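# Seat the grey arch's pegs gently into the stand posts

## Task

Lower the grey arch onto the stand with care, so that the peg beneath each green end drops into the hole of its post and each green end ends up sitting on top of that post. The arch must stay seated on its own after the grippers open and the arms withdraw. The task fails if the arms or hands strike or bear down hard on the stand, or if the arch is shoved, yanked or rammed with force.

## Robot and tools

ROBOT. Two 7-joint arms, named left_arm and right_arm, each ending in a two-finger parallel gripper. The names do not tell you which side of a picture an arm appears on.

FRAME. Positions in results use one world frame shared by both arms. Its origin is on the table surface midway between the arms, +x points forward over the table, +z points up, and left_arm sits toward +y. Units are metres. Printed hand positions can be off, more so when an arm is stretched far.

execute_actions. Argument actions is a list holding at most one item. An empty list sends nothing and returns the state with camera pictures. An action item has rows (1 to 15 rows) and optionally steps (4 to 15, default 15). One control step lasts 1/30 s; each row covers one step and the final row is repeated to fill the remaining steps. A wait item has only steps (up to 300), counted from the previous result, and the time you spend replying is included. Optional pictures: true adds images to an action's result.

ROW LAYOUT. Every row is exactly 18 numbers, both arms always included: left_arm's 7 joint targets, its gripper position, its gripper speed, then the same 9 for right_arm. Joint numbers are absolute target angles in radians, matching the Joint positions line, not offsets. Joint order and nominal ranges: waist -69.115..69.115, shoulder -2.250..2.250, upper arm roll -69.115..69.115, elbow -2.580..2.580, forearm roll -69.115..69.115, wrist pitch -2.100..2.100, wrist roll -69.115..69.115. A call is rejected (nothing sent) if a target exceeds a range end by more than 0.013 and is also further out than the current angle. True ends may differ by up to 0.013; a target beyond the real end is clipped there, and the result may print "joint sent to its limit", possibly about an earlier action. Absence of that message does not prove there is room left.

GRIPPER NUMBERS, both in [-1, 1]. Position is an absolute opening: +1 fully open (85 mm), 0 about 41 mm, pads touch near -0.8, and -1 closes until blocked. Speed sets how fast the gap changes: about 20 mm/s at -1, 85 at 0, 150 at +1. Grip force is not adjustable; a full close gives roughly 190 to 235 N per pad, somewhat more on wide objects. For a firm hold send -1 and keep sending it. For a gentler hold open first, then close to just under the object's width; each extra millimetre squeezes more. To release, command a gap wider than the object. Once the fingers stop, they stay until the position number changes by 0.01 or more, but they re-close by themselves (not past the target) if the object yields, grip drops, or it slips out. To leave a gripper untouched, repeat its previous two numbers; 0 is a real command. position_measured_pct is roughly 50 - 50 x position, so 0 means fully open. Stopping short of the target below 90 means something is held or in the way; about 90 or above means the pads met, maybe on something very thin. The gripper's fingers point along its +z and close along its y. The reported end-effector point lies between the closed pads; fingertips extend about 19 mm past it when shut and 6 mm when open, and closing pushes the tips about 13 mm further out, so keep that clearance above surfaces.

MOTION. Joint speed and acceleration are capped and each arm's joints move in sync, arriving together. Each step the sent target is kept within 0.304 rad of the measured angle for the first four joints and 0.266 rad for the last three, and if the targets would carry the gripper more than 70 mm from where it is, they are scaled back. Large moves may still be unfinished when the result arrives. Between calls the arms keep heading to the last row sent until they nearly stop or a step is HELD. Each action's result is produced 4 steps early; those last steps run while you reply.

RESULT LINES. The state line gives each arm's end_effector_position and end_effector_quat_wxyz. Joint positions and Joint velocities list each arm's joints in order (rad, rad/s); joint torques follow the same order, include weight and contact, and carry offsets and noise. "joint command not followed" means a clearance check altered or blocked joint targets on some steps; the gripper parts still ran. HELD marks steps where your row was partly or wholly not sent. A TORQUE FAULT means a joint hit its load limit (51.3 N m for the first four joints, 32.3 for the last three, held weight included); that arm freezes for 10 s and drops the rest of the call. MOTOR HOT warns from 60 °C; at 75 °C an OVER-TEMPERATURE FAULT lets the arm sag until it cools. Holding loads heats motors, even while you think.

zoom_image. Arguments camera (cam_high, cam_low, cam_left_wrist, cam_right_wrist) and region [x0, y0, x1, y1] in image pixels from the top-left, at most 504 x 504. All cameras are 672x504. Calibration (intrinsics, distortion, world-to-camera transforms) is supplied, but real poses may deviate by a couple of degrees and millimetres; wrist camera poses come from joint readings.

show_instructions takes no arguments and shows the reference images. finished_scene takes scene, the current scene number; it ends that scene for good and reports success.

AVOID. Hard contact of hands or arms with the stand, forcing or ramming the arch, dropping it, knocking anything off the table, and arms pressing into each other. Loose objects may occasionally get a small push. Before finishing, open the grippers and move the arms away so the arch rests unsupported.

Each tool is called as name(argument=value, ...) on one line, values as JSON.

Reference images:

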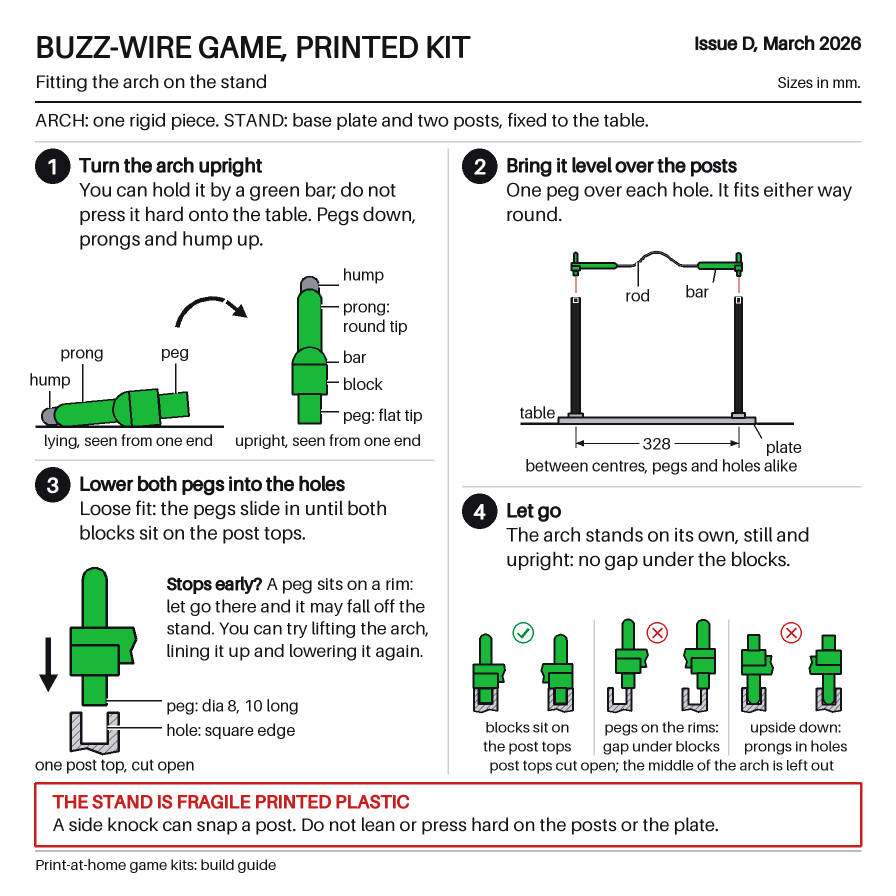

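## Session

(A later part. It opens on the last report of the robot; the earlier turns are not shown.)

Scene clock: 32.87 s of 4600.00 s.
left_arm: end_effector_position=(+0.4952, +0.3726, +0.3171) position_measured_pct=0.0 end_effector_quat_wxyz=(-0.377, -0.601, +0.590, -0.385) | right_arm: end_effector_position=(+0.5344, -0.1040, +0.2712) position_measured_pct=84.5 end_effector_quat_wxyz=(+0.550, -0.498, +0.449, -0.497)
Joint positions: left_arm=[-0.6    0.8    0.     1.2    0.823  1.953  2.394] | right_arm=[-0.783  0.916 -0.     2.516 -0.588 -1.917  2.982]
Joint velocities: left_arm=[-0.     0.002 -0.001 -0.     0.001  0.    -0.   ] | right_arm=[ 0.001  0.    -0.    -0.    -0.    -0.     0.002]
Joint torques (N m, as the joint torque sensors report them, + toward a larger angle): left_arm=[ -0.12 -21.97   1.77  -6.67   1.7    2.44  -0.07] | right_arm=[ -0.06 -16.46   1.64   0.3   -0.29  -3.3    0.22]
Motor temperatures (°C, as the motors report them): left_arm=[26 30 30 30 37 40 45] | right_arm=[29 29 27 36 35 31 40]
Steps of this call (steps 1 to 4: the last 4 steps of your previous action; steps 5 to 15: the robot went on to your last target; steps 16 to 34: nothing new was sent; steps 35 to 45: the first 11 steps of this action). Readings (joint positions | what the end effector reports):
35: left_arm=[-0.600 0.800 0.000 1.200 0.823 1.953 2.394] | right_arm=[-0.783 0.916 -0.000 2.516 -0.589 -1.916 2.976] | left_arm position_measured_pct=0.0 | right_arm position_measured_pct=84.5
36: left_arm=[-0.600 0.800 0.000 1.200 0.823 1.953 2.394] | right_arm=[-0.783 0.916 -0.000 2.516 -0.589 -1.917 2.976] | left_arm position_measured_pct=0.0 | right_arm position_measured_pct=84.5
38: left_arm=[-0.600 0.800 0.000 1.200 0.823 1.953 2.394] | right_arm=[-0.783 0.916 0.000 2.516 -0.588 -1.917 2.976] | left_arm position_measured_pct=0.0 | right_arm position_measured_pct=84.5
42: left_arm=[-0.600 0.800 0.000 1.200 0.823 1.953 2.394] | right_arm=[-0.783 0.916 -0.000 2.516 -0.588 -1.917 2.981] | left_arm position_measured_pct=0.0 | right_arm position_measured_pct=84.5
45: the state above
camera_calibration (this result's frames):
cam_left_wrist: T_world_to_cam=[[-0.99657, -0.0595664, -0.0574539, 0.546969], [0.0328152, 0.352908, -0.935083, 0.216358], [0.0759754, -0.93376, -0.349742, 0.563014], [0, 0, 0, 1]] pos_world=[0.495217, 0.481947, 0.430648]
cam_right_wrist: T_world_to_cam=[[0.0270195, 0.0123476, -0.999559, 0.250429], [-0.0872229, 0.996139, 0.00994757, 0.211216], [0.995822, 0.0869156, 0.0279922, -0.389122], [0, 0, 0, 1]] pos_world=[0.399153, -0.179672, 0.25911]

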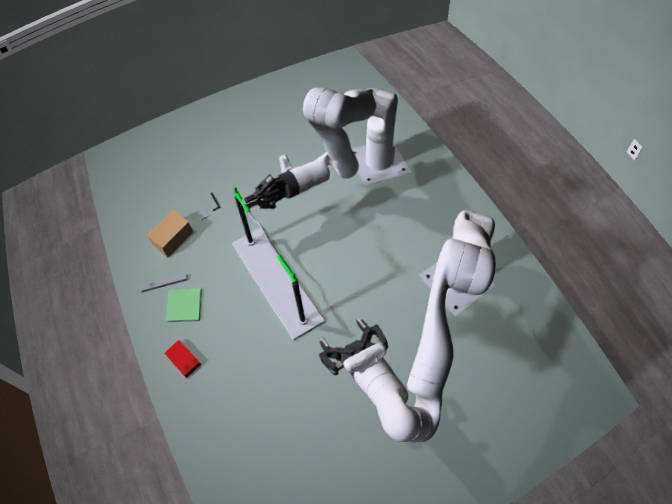

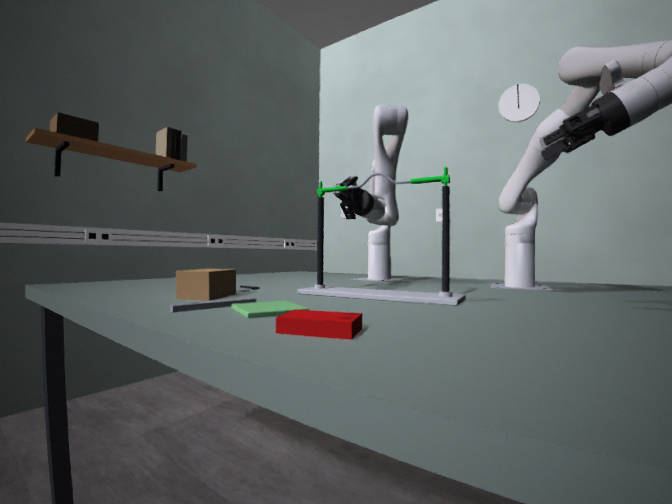

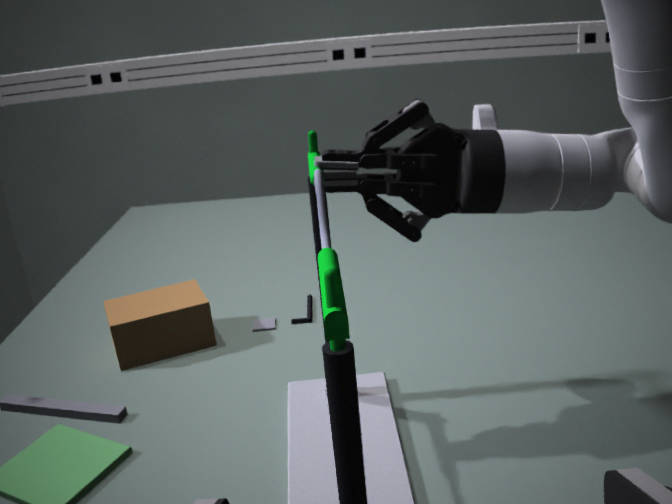

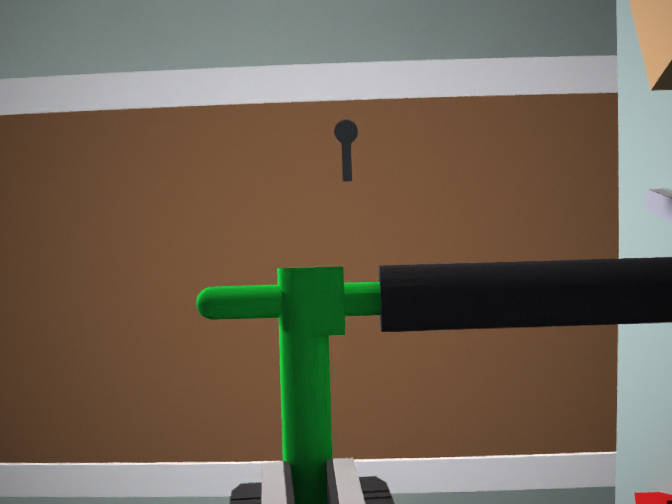

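execute_actions(actions=[{"rows":[[-0.6,0.8,0,1.2,0.823,1.953,2.394,1,0,-0.7826,0.92,0,2.5159,-0.5889,-1.9198,2.98,-1,-0.6],[-0.6,0.8,0,1.2,0.823,1.953,2.394,1,0,-0.7826,0.92,0,2.5159,-0.5889,-1.9198,2.98,-1,-0.6],[-0.6,0.8,0,1.2,0.823,1.953,2.394,1,0,-0.7826,0.92,0,2.5159,-0.5889,-1.9198,2.98,-1,-0.6],[-0.6,0.8,0,1.2,0.823,1.953,2.394,1,0,-0.7826,0.9239,0,2.5153,-0.5895,-1.9225,2.9781,-1,-0.6],[-0.6,0.8,0,1.2,0.823,1.953,2.394,1,0,-0.7826,0.9239,0,2.5153,-0.5895,-1.9225,2.9781,-1,-0.6],[-0.6,0.8,0,1.2,0.823,1.953,2.394,1,0,-0.7826,0.9239,0,2.5153,-0.5895,-1.9225,2.9781,-1,-0.6],[-0.6,0.8,0,1.2,0.823,1.953,2.394,1,0,-0.7826,0.9278,0,2.5146,-0.5902,-1.9253,2.9761,-1,-0.6]]}], pictures=true)

Scene clock: 33.50 s of 4600.00 s.
left_arm: end_effector_position=(+0.4952, +0.3726, +0.3171) position_measured_pct=0.0 end_effector_quat_wxyz=(-0.377, -0.601, +0.590, -0.385) | right_arm: end_effector_position=(+0.5344, -0.1040, +0.2685) position_measured_pct=84.5 end_effector_quat_wxyz=(+0.551, -0.498, +0.449, -0.497)
Joint positions: left_arm=[-0.6    0.8    0.     1.2    0.823  1.953  2.394] | right_arm=[-0.783  0.927 -0.     2.515 -0.59  -1.925  2.976]
Joint velocities: left_arm=[-0.     0.001  0.001 -0.001 -0.     0.     0.001] | right_arm=[ 0.001  0.004  0.    -0.001 -0.    -0.005 -0.002]
Joint torques (N m, as the joint torque sensors report them, + toward a larger angle): left_arm=[  0.06 -21.87   1.8   -6.68   1.75   2.42  -0.07] | right_arm=[ -0.04 -16.28   1.42   0.15  -0.28  -3.36  -0.08]
Motor temperatures (°C, as the motors report them): left_arm=[26 30 30 30 37 40 45] | right_arm=[29 29 27 36 35 31 40]
Steps of this call (steps 1 to 4: the last 4 steps of your previous action; steps 5 to 8: the robot went on to your last target; steps 9 to 19: the first 11 steps of this action). Readings (joint positions | what the end effector reports):
9: left_arm=[-0.600 0.800 0.000 1.200 0.823 1.953 2.394] | right_arm=[-0.783 0.917 -0.000 2.516 -0.588 -1.917 2.982] | left_arm position_measured_pct=0.0 | right_arm position_measured_pct=84.5
10: left_arm=[-0.600 0.800 0.000 1.200 0.823 1.953 2.394] | right_arm=[-0.783 0.919 0.000 2.516 -0.588 -1.919 2.981] | left_arm position_measured_pct=0.0 | right_arm position_measured_pct=84.5
12: left_arm=[-0.600 0.800 0.000 1.200 0.823 1.953 2.394] | right_arm=[-0.783 0.921 -0.000 2.516 -0.589 -1.920 2.980] | left_arm position_measured_pct=0.0 | right_arm position_measured_pct=84.5
16: left_arm=[-0.600 0.800 0.000 1.200 0.823 1.953 2.394] | right_arm=[-0.783 0.926 0.000 2.515 -0.590 -1.924 2.977] | left_arm position_measured_pct=0.0 | right_arm position_measured_pct=84.5
19: the state above
camera_calibration (this result's frames):
cam_left_wrist: T_world_to_cam=[[-0.99657, -0.0595667, -0.0574538, 0.546969], [0.0328151, 0.352908, -0.935082, 0.216358], [0.0759757, -0.93376, -0.349742, 0.563014], [0, 0, 0, 1]] pos_world=[0.495217, 0.481947, 0.430648]
cam_right_wrist: T_world_to_cam=[[0.0275911, 0.0126215, -0.99954, 0.247456], [-0.0871886, 0.99614, 0.0101719, 0.211165], [0.99581, 0.0868678, 0.0285851, -0.389226], [0, 0, 0, 1]] pos_world=[0.399179, -0.179662, 0.25632]

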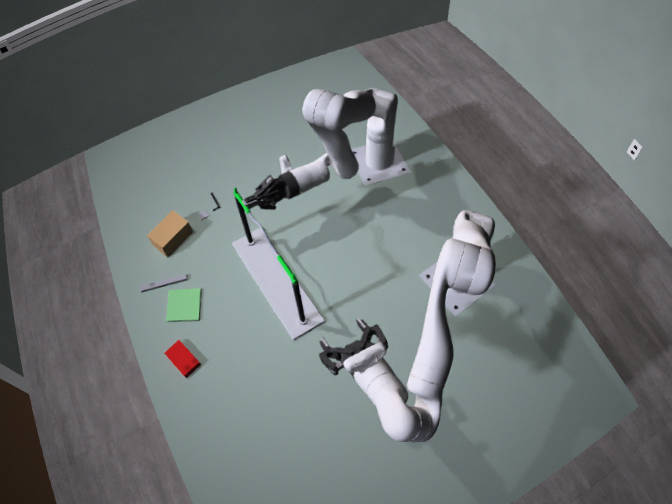

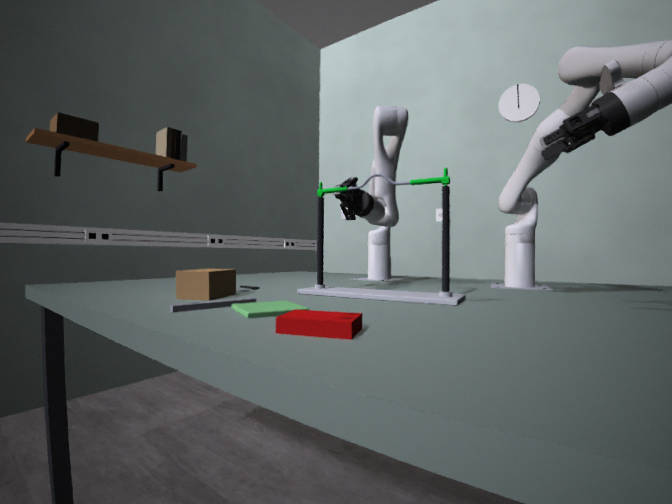

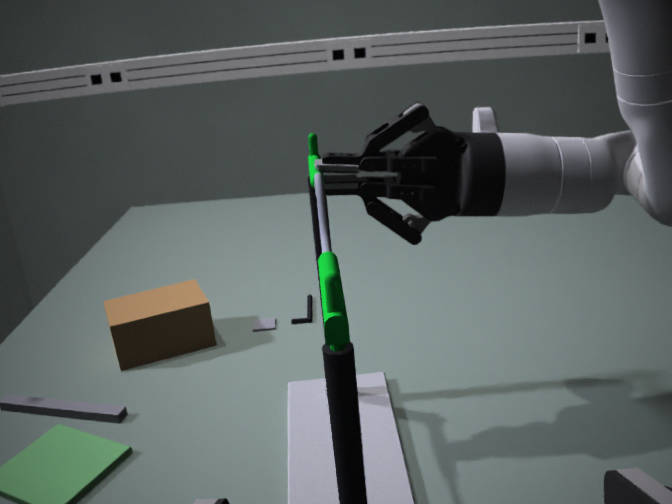

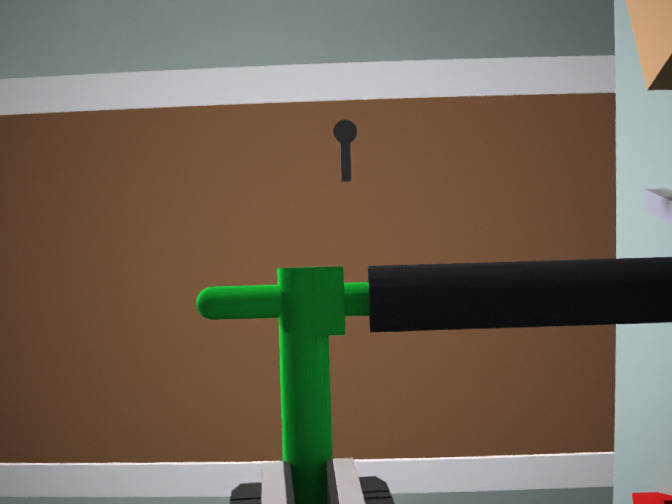

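Remaining ~5.6 mm; go 5.

execute_actions(actions=[{"rows":[[-0.6,0.8,0,1.2,0.823,1.953,2.394,1,0,-0.7826,0.9317,0,2.5139,-0.5909,-1.928,2.9739,-1,-0.6],[-0.6,0.8,0,1.2,0.823,1.953,2.394,1,0,-0.7826,0.9317,0,2.5139,-0.5909,-1.928,2.9739,-1,-0.6],[-0.6,0.8,0,1.2,0.823,1.953,2.394,1,0,-0.7826,0.9356,0,2.5132,-0.5915,-1.9306,2.9717,-1,-0.6],[-0.6,0.8,0,1.2,0.823,1.953,2.394,1,0,-0.7826,0.9356,0,2.5132,-0.5915,-1.9306,2.9717,-1,-0.6],[-0.6,0.8,0,1.2,0.823,1.953,2.394,1,0,-0.7826,0.9395,0,2.5125,-0.5922,-1.9333,2.9695,-1,-0.6],[-0.6,0.8,0,1.2,0.823,1.953,2.394,1,0,-0.7826,0.9395,0,2.5125,-0.5922,-1.9333,2.9695,-1,-0.6],[-0.6,0.8,0,1.2,0.823,1.953,2.394,1,0,-0.7826,0.9433,0,2.5118,-0.5928,-1.9359,2.9673,-1,-0.6],[-0.6,0.8,0,1.2,0.823,1.953,2.394,1,0,-0.7826,0.9433,0,2.5118,-0.5928,-1.9359,2.9673,-1,-0.6],[-0.6,0.8,0,1.2,0.823,1.953,2.394,1,0,-0.7826,0.9472,0,2.5111,-0.5935,-1.9385,2.9651,-1,-0.6]]}])

execute_actions(actions=[{"steps":8}], pictures=true)

Scene clock: 34.17 s of 4600.00 s.
left_arm: end_effector_position=(+0.4952, +0.3726, +0.3171) position_measured_pct=0.0 end_effector_quat_wxyz=(-0.377, -0.601, +0.590, -0.385) | right_arm: end_effector_position=(+0.5345, -0.1040, +0.2635) position_measured_pct=84.5 end_effector_quat_wxyz=(+0.551, -0.498, +0.449, -0.497)
Joint positions: left_arm=[-0.6    0.8    0.     1.2    0.823  1.953  2.394] | right_arm=[-0.783  0.946 -0.     2.511 -0.593 -1.938  2.966]
Joint velocities: left_arm=[-0.     0.    -0.001 -0.    -0.001  0.    -0.001] | right_arm=[ 0.     0.009 -0.001 -0.003 -0.004 -0.012 -0.013]
Joint torques (N m, as the joint torque sensors report them, + toward a larger angle): left_arm=[ -0.13 -21.77   1.81  -6.54   1.83   2.32  -0.13] | right_arm=[ -0.22 -16.79   1.72   0.17  -0.52  -3.18   0.09]
Motor temperatures (°C, as the motors report them): left_arm=[26 30 30 30 37 40 45] | right_arm=[29 29 27 36 35 31 40]
Steps of this call (steps 1 to 4: the last 4 steps of your previous action; steps 5 to 9: the robot went on to your last target; steps 10 to 20: the first 11 steps of this action). Readings (joint positions | what the end effector reports):
10: left_arm=[-0.600 0.800 0.000 1.200 0.823 1.953 2.394] | right_arm=[-0.783 0.929 0.000 2.514 -0.590 -1.926 2.976] | left_arm position_measured_pct=0.0 | right_arm position_measured_pct=84.5
11: left_arm=[-0.600 0.800 0.000 1.200 0.823 1.953 2.394] | right_arm=[-0.783 0.931 0.000 2.514 -0.590 -1.927 2.975] | left_arm position_measured_pct=0.0 | right_arm position_measured_pct=84.5
13: left_arm=[-0.600 0.800 0.000 1.200 0.823 1.953 2.394] | right_arm=[-0.783 0.934 0.000 2.513 -0.591 -1.929 2.973] | left_arm position_measured_pct=0.0 | right_arm position_measured_pct=84.5
17: left_arm=[-0.600 0.800 0.000 1.200 0.823 1.953 2.394] | right_arm=[-0.783 0.942 0.000 2.512 -0.592 -1.935 2.968] | left_arm position_measured_pct=0.0 | right_arm position_measured_pct=84.5
20: the state above

Scene clock: 34.43 s of 4600.00 s.
left_arm: end_effector_position=(+0.4952, +0.3726, +0.3171) position_measured_pct=0.0 end_effector_quat_wxyz=(-0.377, -0.601, +0.590, -0.385) | right_arm: end_effector_position=(+0.5345, -0.1040, +0.2633) position_measured_pct=84.5 end_effector_quat_wxyz=(+0.551, -0.498, +0.449, -0.497)
Joint positions: left_arm=[-0.6    0.8    0.     1.2    0.823  1.953  2.394] | right_arm=[-0.783  0.947  0.     2.511 -0.593 -1.938  2.965]
Joint velocities: left_arm=[-0.    -0.001  0.     0.     0.001 -0.    -0.   ] | right_arm=[ 0.     0.001 -0.    -0.    -0.    -0.    -0.001]
Joint torques (N m, as the joint torque sensors report them, + toward a larger angle): left_arm=[  0.16 -21.8    1.93  -6.62   1.64   2.53  -0.22] | right_arm=[  0.01 -16.85   1.6    0.25  -0.46  -3.3    0.11]
Motor temperatures (°C, as the motors report them): left_arm=[26 30 30 30 37 40 45] | right_arm=[29 29 27 36 35 31 40]
Kept back: nothing.
Steps of this call (steps 1 to 4: the last 4 steps of your previous action; steps 5 to 8: the robot went on to your last target). Readings (joint positions | what the end effector reports):
1: left_arm=[-0.600 0.800 0.000 1.200 0.823 1.953 2.394] | right_arm=[-0.783 0.946 -0.000 2.511 -0.593 -1.938 2.965] | left_arm position_measured_pct=0.0 | right_arm position_measured_pct=84.5
2: left_arm=[-0.600 0.800 0.000 1.200 0.823 1.953 2.394] | right_arm=[-0.783 0.947 -0.000 2.511 -0.593 -1.938 2.965] | left_arm position_measured_pct=0.0 | right_arm position_measured_pct=84.5
4: left_arm=[-0.600 0.800 0.000 1.200 0.823 1.953 2.394] | right_arm=[-0.783 0.947 0.000 2.511 -0.593 -1.939 2.965] | left_arm position_measured_pct=0.0 | right_arm position_measured_pct=84.5
8: the state above
camera_calibration (this result's frames):
cam_left_wrist: T_world_to_cam=[[-0.99657, -0.0595664, -0.0574538, 0.546969], [0.0328152, 0.352908, -0.935083, 0.216358], [0.0759754, -0.93376, -0.349742, 0.563014], [0, 0, 0, 1]] pos_world=[0.495217, 0.481947, 0.430648]
cam_right_wrist: T_world_to_cam=[[0.0273573, 0.0138909, -0.999529, 0.24253], [-0.0872513, 0.99612, 0.0114554, 0.210922], [0.995811, 0.0868968, 0.0284632, -0.389106], [0, 0, 0, 1]] pos_world=[0.399245, -0.179661, 0.251075]

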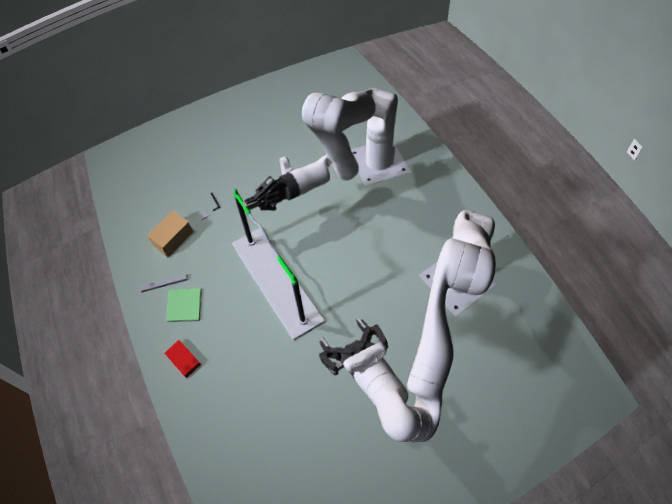

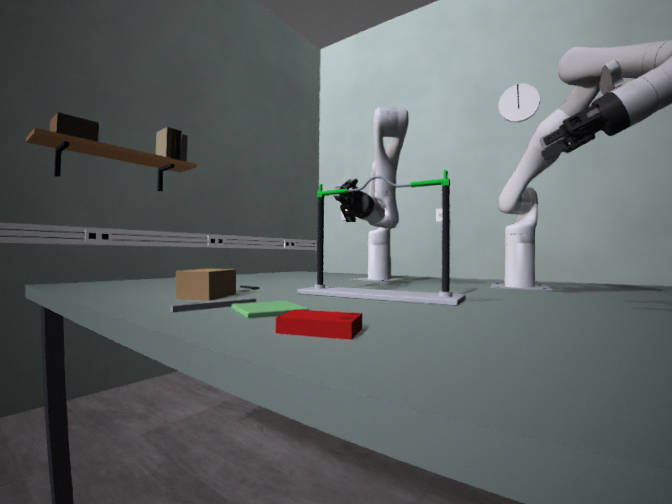

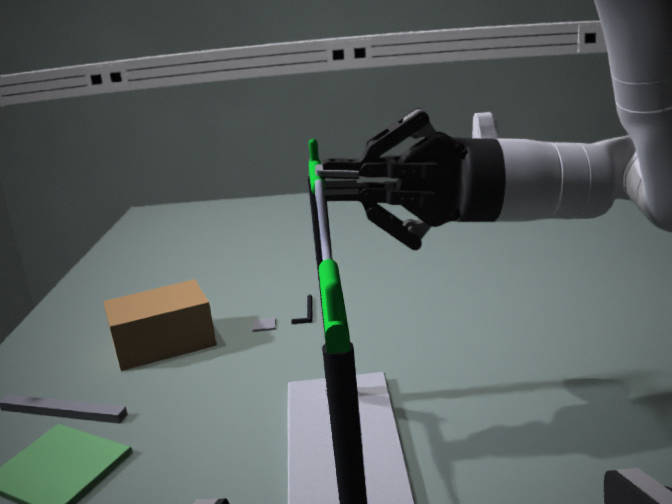

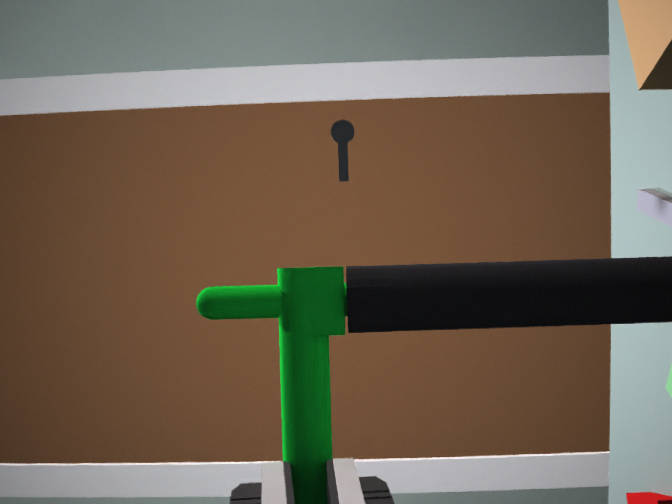

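execute_actions(actions=[{"rows":[[-0.6,0.8,0,1.2,0.823,1.953,2.394,1,0,-0.7826,0.9472,0,2.5111,-0.5935,-1.9385,2.9651,1,0]]}])

execute_actions(actions=[{"steps":22}])

execute_actions(actions=[{"rows":[[-0.9,0.8,0,1.2,0.823,1.953,2.394,1,0,-1.2,0.9472,0,2.5111,-1.02,-1.87,2.88,1,0]]}])

execute_actions(actions=[{"steps":15}], pictures=true)

zoom_image(camera="cam_low", region=[300,150,470,220])

Scene clock: 35.07 s of 4600.00 s.
left_arm: end_effector_position=(+0.4952, +0.3726, +0.3171) position_measured_pct=0.0 end_effector_quat_wxyz=(-0.377, -0.601, +0.590, -0.385) | right_arm: end_effector_position=(+0.5345, -0.1040, +0.2632) position_measured_pct=59.5 end_effector_quat_wxyz=(+0.551, -0.498, +0.450, -0.497)
Joint positions: left_arm=[-0.6    0.8    0.     1.2    0.823  1.953  2.394] | right_arm=[-0.783  0.947  0.     2.511 -0.594 -1.939  2.965]
Joint velocities: left_arm=[ 0.    -0.001  0.    -0.     0.001  0.    -0.   ] | right_arm=[ 0.  0. -0.  0.  0.  0.  0.]
Joint torques (N m, as the joint torque sensors report them, + toward a larger angle): left_arm=[  0.02 -21.9    1.84  -6.55   1.7    2.37  -0.04] | right_arm=[ -0.09 -16.35   1.33   0.44  -0.22  -3.06   0.21]
Motor temperatures (°C, as the motors report them): left_arm=[26 30 30 30 37 40 45] | right_arm=[29 29 27 36 35 31 40]
Steps of this call (steps 1 to 8: the robot went on to your last target; steps 9 to 19: the first 11 steps of this action). Readings (joint positions | what the end effector reports):
9: left_arm=[-0.600 0.800 0.000 1.200 0.823 1.953 2.394] | right_arm=[-0.783 0.947 0.000 2.511 -0.593 -1.939 2.965] | left_arm position_measured_pct=0.0 | right_arm position_measured_pct=84.5
10: left_arm=[-0.600 0.800 0.000 1.200 0.823 1.953 2.394] | right_arm=[-0.783 0.947 0.000 2.511 -0.593 -1.938 2.965] | left_arm position_measured_pct=0.0 | right_arm position_measured_pct=84.5
12: left_arm=[-0.600 0.800 0.000 1.200 0.823 1.953 2.394] | right_arm=[-0.782 0.947 0.000 2.510 -0.593 -1.938 2.965] | left_arm position_measured_pct=0.0 | right_arm position_measured_pct=79.8
16: left_arm=[-0.600 0.800 -0.000 1.200 0.823 1.953 2.394] | right_arm=[-0.783 0.947 0.000 2.511 -0.594 -1.939 2.965] | left_arm position_measured_pct=0.0 | right_arm position_measured_pct=68.7
19: the state above

Scene clock: 35.80 s of 4600.00 s.
left_arm: end_effector_position=(+0.4952, +0.3726, +0.3171) position_measured_pct=0.0 end_effector_quat_wxyz=(-0.377, -0.601, +0.590, -0.385) | right_arm: end_effector_position=(+0.5345, -0.1040, +0.2632) position_measured_pct=0.4 end_effector_quat_wxyz=(+0.551, -0.498, +0.450, -0.497)
Joint positions: left_arm=[-0.6    0.8    0.     1.2    0.823  1.953  2.394] | right_arm=[-0.783  0.947 -0.     2.511 -0.593 -1.938  2.965]
Joint velocities: left_arm=[-0.    -0.002  0.     0.    -0.001  0.     0.   ] | right_arm=[ 0.    -0.     0.    -0.     0.     0.001 -0.   ]
Joint torques (N m, as the joint torque sensors report them, + toward a larger angle): left_arm=[  0.13 -21.82   1.86  -6.62   1.8    2.48  -0.13] | right_arm=[  0.   -16.21   1.39   0.05  -0.43  -3.08   0.19]
Motor temperatures (°C, as the motors report them): left_arm=[26 30 30 30 37 40 45] | right_arm=[29 29 27 36 35 31 40]
Kept back: nothing.
Steps of this call (steps 1 to 4: the last 4 steps of your previous action; steps 5 to 15: the robot went on to your last target; steps 16 to 22: nothing new was sent). Readings (joint positions | what the end effector reports):
1: left_arm=[-0.600 0.800 0.000 1.200 0.823 1.953 2.394] | right_arm=[-0.783 0.947 0.000 2.511 -0.593 -1.938 2.965] | left_arm position_measured_pct=0.0 | right_arm position_measured_pct=56.7
2: left_arm=[-0.600 0.800 0.000 1.200 0.823 1.953 2.394] | right_arm=[-0.783 0.947 0.000 2.511 -0.593 -1.938 2.965] | left_arm position_measured_pct=0.0 | right_arm position_measured_pct=53.6
4: left_arm=[-0.600 0.800 0.000 1.200 0.823 1.953 2.394] | right_arm=[-0.783 0.947 0.000 2.511 -0.593 -1.938 2.965] | left_arm position_measured_pct=0.0 | right_arm position_measured_pct=47.6
8: left_arm=[-0.600 0.800 0.000 1.200 0.823 1.953 2.394] | right_arm=[-0.783 0.947 0.000 2.511 -0.593 -1.938 2.965] | left_arm position_measured_pct=0.0 | right_arm position_measured_pct=35.7
22: the state above
All arms were judged still, so your last target was given up. Only a new action makes them travel on or press farther. Fingers that are still opening or closing keep moving.

Scene clock: 36.17 s of 4600.00 s.
left_arm: end_effector_position=(+0.4602, +0.4754, +0.3169) position_measured_pct=0.0 end_effector_quat_wxyz=(+0.329, +0.666, -0.515, +0.427) | right_arm: end_effector_position=(+0.4897, -0.0405, +0.2631) position_measured_pct=0.0 end_effector_quat_wxyz=(+0.560, -0.505, +0.441, -0.486)
Joint positions: left_arm=[-0.834  0.8   -0.     1.2    0.823  1.953  2.394] | right_arm=[-1.061  0.947 -0.001  2.51  -0.845 -1.889  2.903]
Joint velocities: left_arm=[-0.723  0.002 -0.028 -0.002 -0.01   0.001 -0.   ] | right_arm=[-0.98   0.001 -0.001  0.001 -1.218  0.144 -0.177]
Joint torques (N m, as the joint torque sensors report them, + toward a larger angle): left_arm=[  3.63 -22.46   3.03  -5.85   1.86   2.58  -0.15] | right_arm=[  1.67 -16.1    2.75   1.59  -0.87  -3.01   0.05]
Motor temperatures (°C, as the motors report them): left_arm=[26 30 30 30 37 40 45] | right_arm=[29 29 27 36 35 31 40]
Steps of this call (steps 1 to 11: the first 11 steps of this action). Readings (joint positions | what the end effector reports):
1: left_arm=[-0.601 0.800 0.000 1.200 0.823 1.953 2.394] | right_arm=[-0.784 0.947 0.000 2.511 -0.594 -1.938 2.965] | left_arm position_measured_pct=0.0 | right_arm position_measured_pct=0.4
2: left_arm=[-0.608 0.800 0.002 1.200 0.824 1.953 2.394] | right_arm=[-0.791 0.947 0.001 2.511 -0.599 -1.937 2.964] | left_arm position_measured_pct=0.0 | right_arm position_measured_pct=0.0
4: left_arm=[-0.638 0.800 0.003 1.200 0.824 1.953 2.394] | right_arm=[-0.822 0.947 0.001 2.511 -0.622 -1.931 2.956] | left_arm position_measured_pct=0.0 | right_arm position_measured_pct=0.0
8: left_arm=[-0.749 0.800 0.001 1.200 0.823 1.953 2.394] | right_arm=[-0.947 0.947 0.001 2.511 -0.728 -1.906 2.925] | left_arm position_measured_pct=0.0 | right_arm position_measured_pct=0.0
11: the state above

Scene clock: 36.67 s of 4600.00 s.
left_arm: end_effector_position=(+0.4461, +0.5025, +0.3171) position_measured_pct=0.0 end_effector_quat_wxyz=(+0.315, +0.683, -0.493, +0.437) | right_arm: end_effector_position=(+0.4636, -0.0291, +0.2706) position_measured_pct=0.0 end_effector_quat_wxyz=(+0.556, -0.494, +0.440, -0.503)
Joint positions: left_arm=[-0.9    0.8   -0.     1.2    0.823  1.953  2.394] | right_arm=[-1.199  0.947 -0.     2.511 -1.02  -1.87   2.88 ]
Joint velocities: left_arm=[-0.004 -0.001 -0.001  0.001  0.002  0.     0.001] | right_arm=[-0.01  -0.     0.     0.001 -0.     0.002 -0.   ]
Joint torques (N m, as the joint torque sensors report them, + toward a larger angle): left_arm=[  0.49 -21.96   1.9   -6.69   1.78   2.37  -0.16] | right_arm=[ -0.04 -15.22   2.04   1.55  -0.66  -2.81   0.24]
Motor temperatures (°C, as the motors report them): left_arm=[26 30 30 30 37 40 45] | right_arm=[29 29 27 36 35 31 40]
Kept back: nothing.
Steps of this call (steps 1 to 4: the last 4 steps of your previous action; steps 5 to 15: the robot went on to your last target). Readings (joint positions | what the end effector reports):
1: left_arm=[-0.856 0.800 -0.001 1.200 0.823 1.953 2.394] | right_arm=[-1.093 0.947 -0.001 2.511 -0.886 -1.884 2.898] | left_arm position_measured_pct=0.0 | right_arm position_measured_pct=0.0
2: left_arm=[-0.872 0.800 -0.002 1.200 0.822 1.953 2.394] | right_arm=[-1.123 0.947 -0.001 2.511 -0.924 -1.880 2.892] | left_arm position_measured_pct=0.0 | right_arm position_measured_pct=0.0
4: left_arm=[-0.891 0.800 -0.003 1.200 0.822 1.953 2.394] | right_arm=[-1.165 0.947 -0.001 2.511 -0.983 -1.874 2.885] | left_arm position_measured_pct=0.0 | right_arm position_measured_pct=0.0
8: left_arm=[-0.897 0.800 -0.000 1.200 0.823 1.953 2.394] | right_arm=[-1.191 0.947 -0.000 2.511 -1.020 -1.870 2.880] | left_arm position_measured_pct=0.0 | right_arm position_measured_pct=0.0
15: the state above
camera_calibration (this result's frames):
cam_left_wrist: T_world_to_cam=[[-0.934588, -0.351066, -0.0574253, 0.624605], [-0.0728455, 0.34688, -0.935077, 0.222285], [0.348193, -0.869728, -0.349763, 0.534407], [0, 0, 0, 1]] pos_world=[0.413865, 0.60696, 0.430637]
cam_right_wrist: T_world_to_cam=[[0.0517585, 0.00695727, -0.998635, 0.238976], [-0.0922601, 0.995733, 0.00215528, 0.134819], [0.994389, 0.0920227, 0.0521795, -0.330798], [0, 0, 0, 1]] pos_world=[0.329011, -0.105466, 0.25562]

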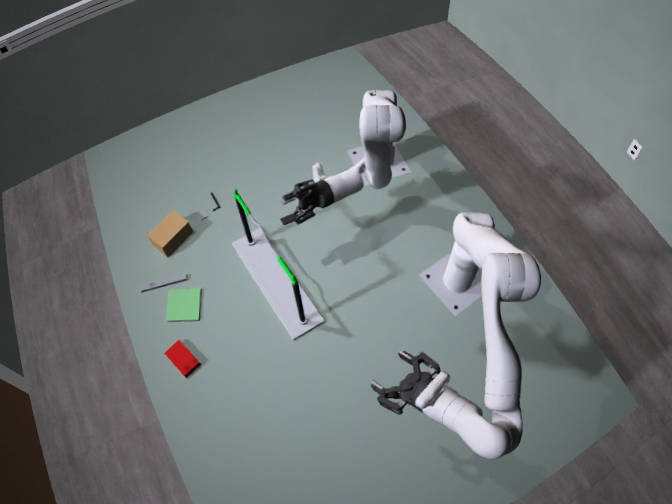

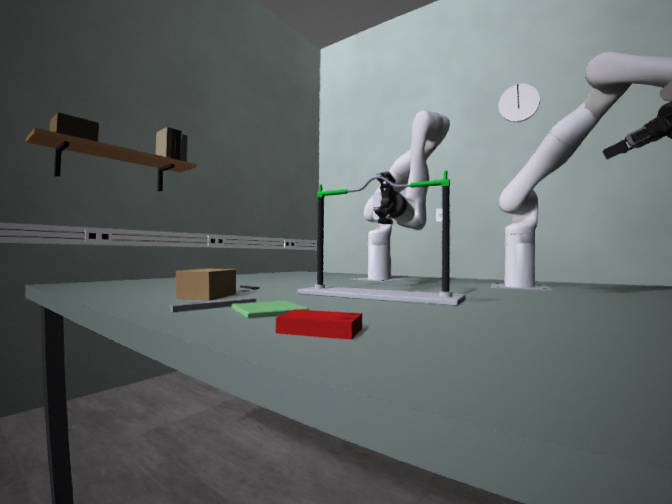

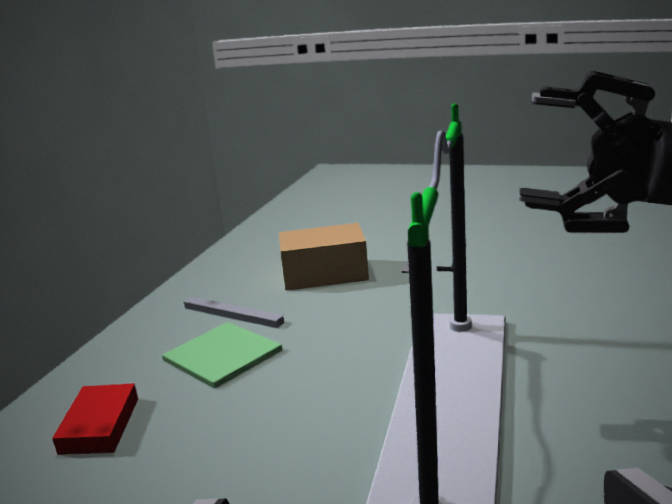

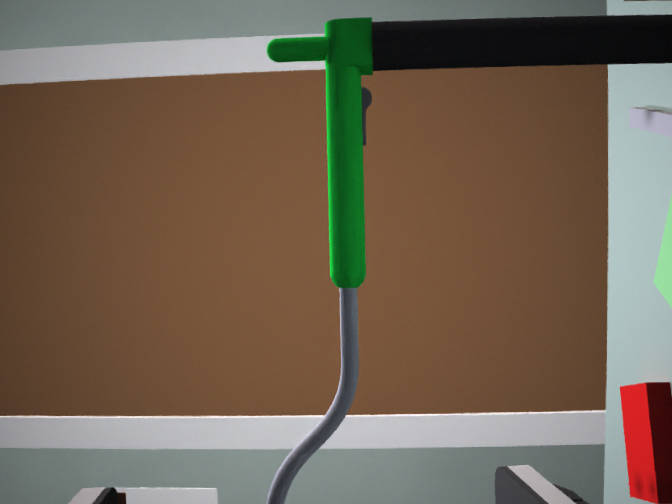

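Region (300, 150, 470, 220) of cam_low's 672x504 image, scaled by 2.965, with more detail than that image has; it fills the top 208 rows of this view, and the rest is white.

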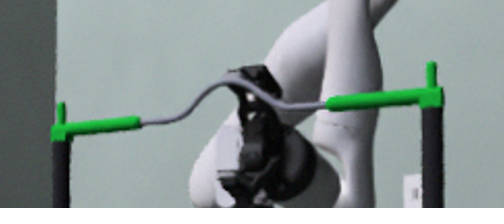

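finished_scene(scene=1)

The scene is finished: the task was done.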